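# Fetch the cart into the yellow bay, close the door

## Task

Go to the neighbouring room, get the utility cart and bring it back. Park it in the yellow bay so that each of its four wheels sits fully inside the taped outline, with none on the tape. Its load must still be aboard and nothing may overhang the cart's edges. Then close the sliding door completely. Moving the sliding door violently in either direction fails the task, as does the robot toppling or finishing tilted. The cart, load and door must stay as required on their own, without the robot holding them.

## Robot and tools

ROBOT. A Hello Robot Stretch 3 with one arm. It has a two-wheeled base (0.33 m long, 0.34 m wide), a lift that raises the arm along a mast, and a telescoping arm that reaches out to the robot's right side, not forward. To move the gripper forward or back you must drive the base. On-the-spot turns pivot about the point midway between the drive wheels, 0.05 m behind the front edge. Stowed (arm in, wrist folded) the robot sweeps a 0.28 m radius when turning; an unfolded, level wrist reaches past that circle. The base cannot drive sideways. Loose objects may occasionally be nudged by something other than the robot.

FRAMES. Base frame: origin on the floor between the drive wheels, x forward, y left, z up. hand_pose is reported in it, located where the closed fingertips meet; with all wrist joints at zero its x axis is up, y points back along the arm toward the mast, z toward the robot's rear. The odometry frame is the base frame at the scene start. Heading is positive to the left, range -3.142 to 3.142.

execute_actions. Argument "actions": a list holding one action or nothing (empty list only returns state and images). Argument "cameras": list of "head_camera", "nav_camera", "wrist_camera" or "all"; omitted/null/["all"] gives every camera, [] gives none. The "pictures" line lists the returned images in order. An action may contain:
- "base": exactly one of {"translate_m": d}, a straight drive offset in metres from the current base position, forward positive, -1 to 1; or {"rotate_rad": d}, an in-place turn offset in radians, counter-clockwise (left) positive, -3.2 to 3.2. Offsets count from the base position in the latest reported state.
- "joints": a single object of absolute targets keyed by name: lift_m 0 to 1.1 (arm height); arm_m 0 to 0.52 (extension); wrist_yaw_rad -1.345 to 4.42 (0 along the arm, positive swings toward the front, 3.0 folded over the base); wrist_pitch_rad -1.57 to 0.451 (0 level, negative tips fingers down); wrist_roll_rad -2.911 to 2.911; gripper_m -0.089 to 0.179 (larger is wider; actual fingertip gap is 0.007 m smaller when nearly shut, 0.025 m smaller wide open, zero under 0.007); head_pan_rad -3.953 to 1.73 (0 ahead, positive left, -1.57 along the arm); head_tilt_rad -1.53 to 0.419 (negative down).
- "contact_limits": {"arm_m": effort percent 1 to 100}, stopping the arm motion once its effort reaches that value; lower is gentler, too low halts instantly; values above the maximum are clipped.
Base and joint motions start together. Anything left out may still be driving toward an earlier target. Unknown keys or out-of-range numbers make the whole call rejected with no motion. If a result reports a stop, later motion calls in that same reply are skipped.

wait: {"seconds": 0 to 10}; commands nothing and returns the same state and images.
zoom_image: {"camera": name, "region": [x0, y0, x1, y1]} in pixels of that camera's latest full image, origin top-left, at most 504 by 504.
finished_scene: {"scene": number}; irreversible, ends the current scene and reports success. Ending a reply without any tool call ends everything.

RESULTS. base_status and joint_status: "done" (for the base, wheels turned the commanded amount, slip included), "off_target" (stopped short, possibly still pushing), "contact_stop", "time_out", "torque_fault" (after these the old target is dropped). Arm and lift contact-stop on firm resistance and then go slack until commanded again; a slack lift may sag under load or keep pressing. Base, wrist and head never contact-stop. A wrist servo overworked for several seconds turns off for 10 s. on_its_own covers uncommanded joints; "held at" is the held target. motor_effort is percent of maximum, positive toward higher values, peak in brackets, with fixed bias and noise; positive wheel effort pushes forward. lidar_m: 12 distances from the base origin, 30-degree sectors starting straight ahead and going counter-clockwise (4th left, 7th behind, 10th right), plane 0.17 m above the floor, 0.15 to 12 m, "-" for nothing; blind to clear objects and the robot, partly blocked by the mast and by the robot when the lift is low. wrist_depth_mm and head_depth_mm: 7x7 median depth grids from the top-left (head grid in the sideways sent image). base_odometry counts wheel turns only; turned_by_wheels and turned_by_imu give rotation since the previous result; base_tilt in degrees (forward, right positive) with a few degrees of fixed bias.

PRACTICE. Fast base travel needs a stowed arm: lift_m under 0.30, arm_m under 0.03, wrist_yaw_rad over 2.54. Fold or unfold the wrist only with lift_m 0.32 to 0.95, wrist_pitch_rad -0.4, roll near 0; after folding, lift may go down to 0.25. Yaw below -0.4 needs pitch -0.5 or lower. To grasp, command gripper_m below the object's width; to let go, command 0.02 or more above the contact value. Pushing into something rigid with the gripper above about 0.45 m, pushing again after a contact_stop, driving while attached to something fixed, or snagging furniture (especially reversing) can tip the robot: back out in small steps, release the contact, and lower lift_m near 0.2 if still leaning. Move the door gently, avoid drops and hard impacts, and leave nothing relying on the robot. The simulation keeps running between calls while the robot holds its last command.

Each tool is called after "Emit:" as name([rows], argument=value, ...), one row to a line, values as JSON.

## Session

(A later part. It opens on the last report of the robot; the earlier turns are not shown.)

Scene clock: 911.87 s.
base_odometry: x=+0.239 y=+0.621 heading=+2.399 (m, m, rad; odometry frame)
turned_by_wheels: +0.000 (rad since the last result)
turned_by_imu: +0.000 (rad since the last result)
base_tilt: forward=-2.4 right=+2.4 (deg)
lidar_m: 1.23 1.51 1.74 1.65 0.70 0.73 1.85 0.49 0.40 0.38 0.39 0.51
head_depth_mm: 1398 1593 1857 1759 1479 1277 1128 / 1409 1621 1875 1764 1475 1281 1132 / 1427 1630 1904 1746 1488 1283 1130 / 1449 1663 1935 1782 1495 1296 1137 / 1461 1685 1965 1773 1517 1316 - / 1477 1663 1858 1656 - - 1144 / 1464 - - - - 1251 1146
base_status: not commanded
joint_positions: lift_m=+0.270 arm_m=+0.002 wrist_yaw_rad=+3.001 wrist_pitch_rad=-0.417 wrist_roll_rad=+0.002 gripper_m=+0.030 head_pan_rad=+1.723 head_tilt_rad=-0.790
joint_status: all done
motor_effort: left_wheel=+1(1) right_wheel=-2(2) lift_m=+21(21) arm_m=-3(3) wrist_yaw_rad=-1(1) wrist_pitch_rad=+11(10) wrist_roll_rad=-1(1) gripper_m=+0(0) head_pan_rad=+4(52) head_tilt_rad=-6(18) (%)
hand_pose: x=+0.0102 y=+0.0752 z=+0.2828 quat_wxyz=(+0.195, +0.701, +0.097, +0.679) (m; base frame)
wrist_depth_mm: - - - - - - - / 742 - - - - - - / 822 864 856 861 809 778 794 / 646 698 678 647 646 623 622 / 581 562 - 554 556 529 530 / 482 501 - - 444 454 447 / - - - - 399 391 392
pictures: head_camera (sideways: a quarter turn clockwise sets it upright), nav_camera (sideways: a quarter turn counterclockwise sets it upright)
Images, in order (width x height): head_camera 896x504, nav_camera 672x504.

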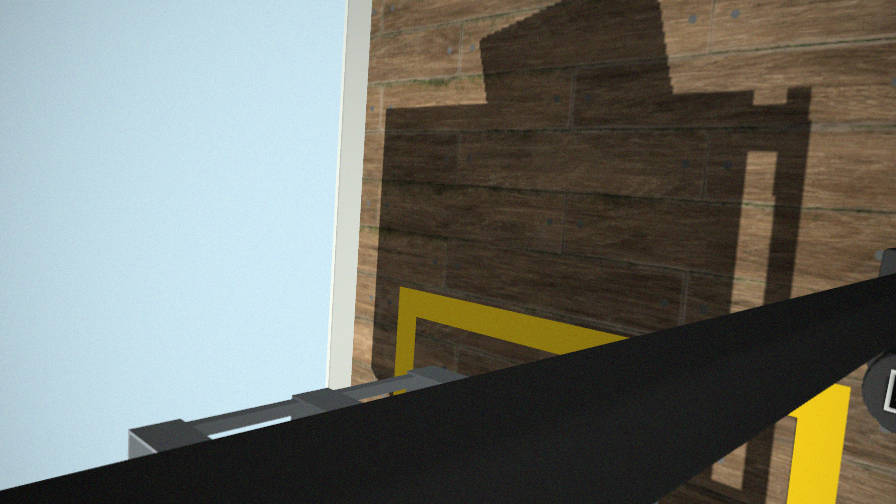

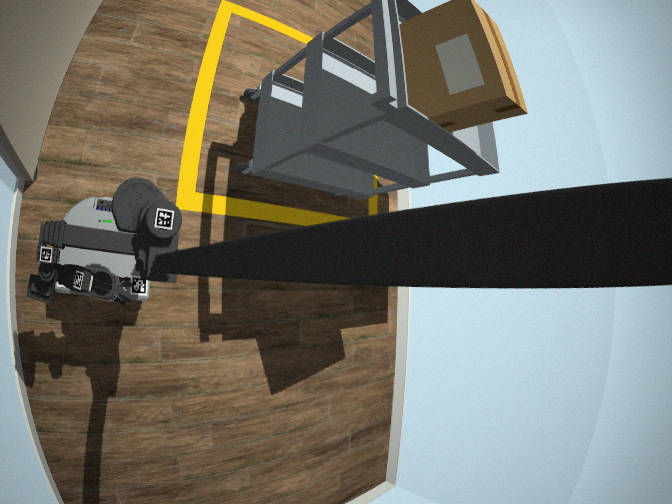

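Emit:
zoom_image(camera="nav_camera", region=[170, 60, 430, 250])

Region (170, 60, 430, 250) of nav_camera's 672x504 image, scaled by 1.938, with more detail than that image has; it fills the top 368 rows of this view, and the rest is white.

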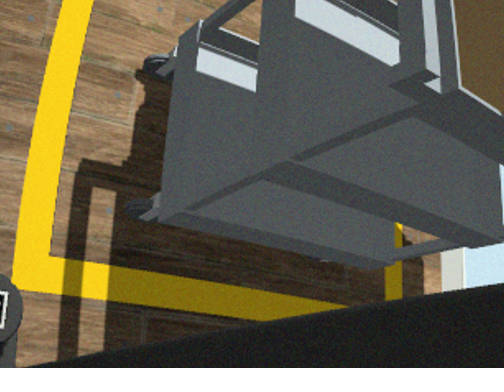

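Emit:
finished_scene(scene=2)

The scene is finished: the task was done.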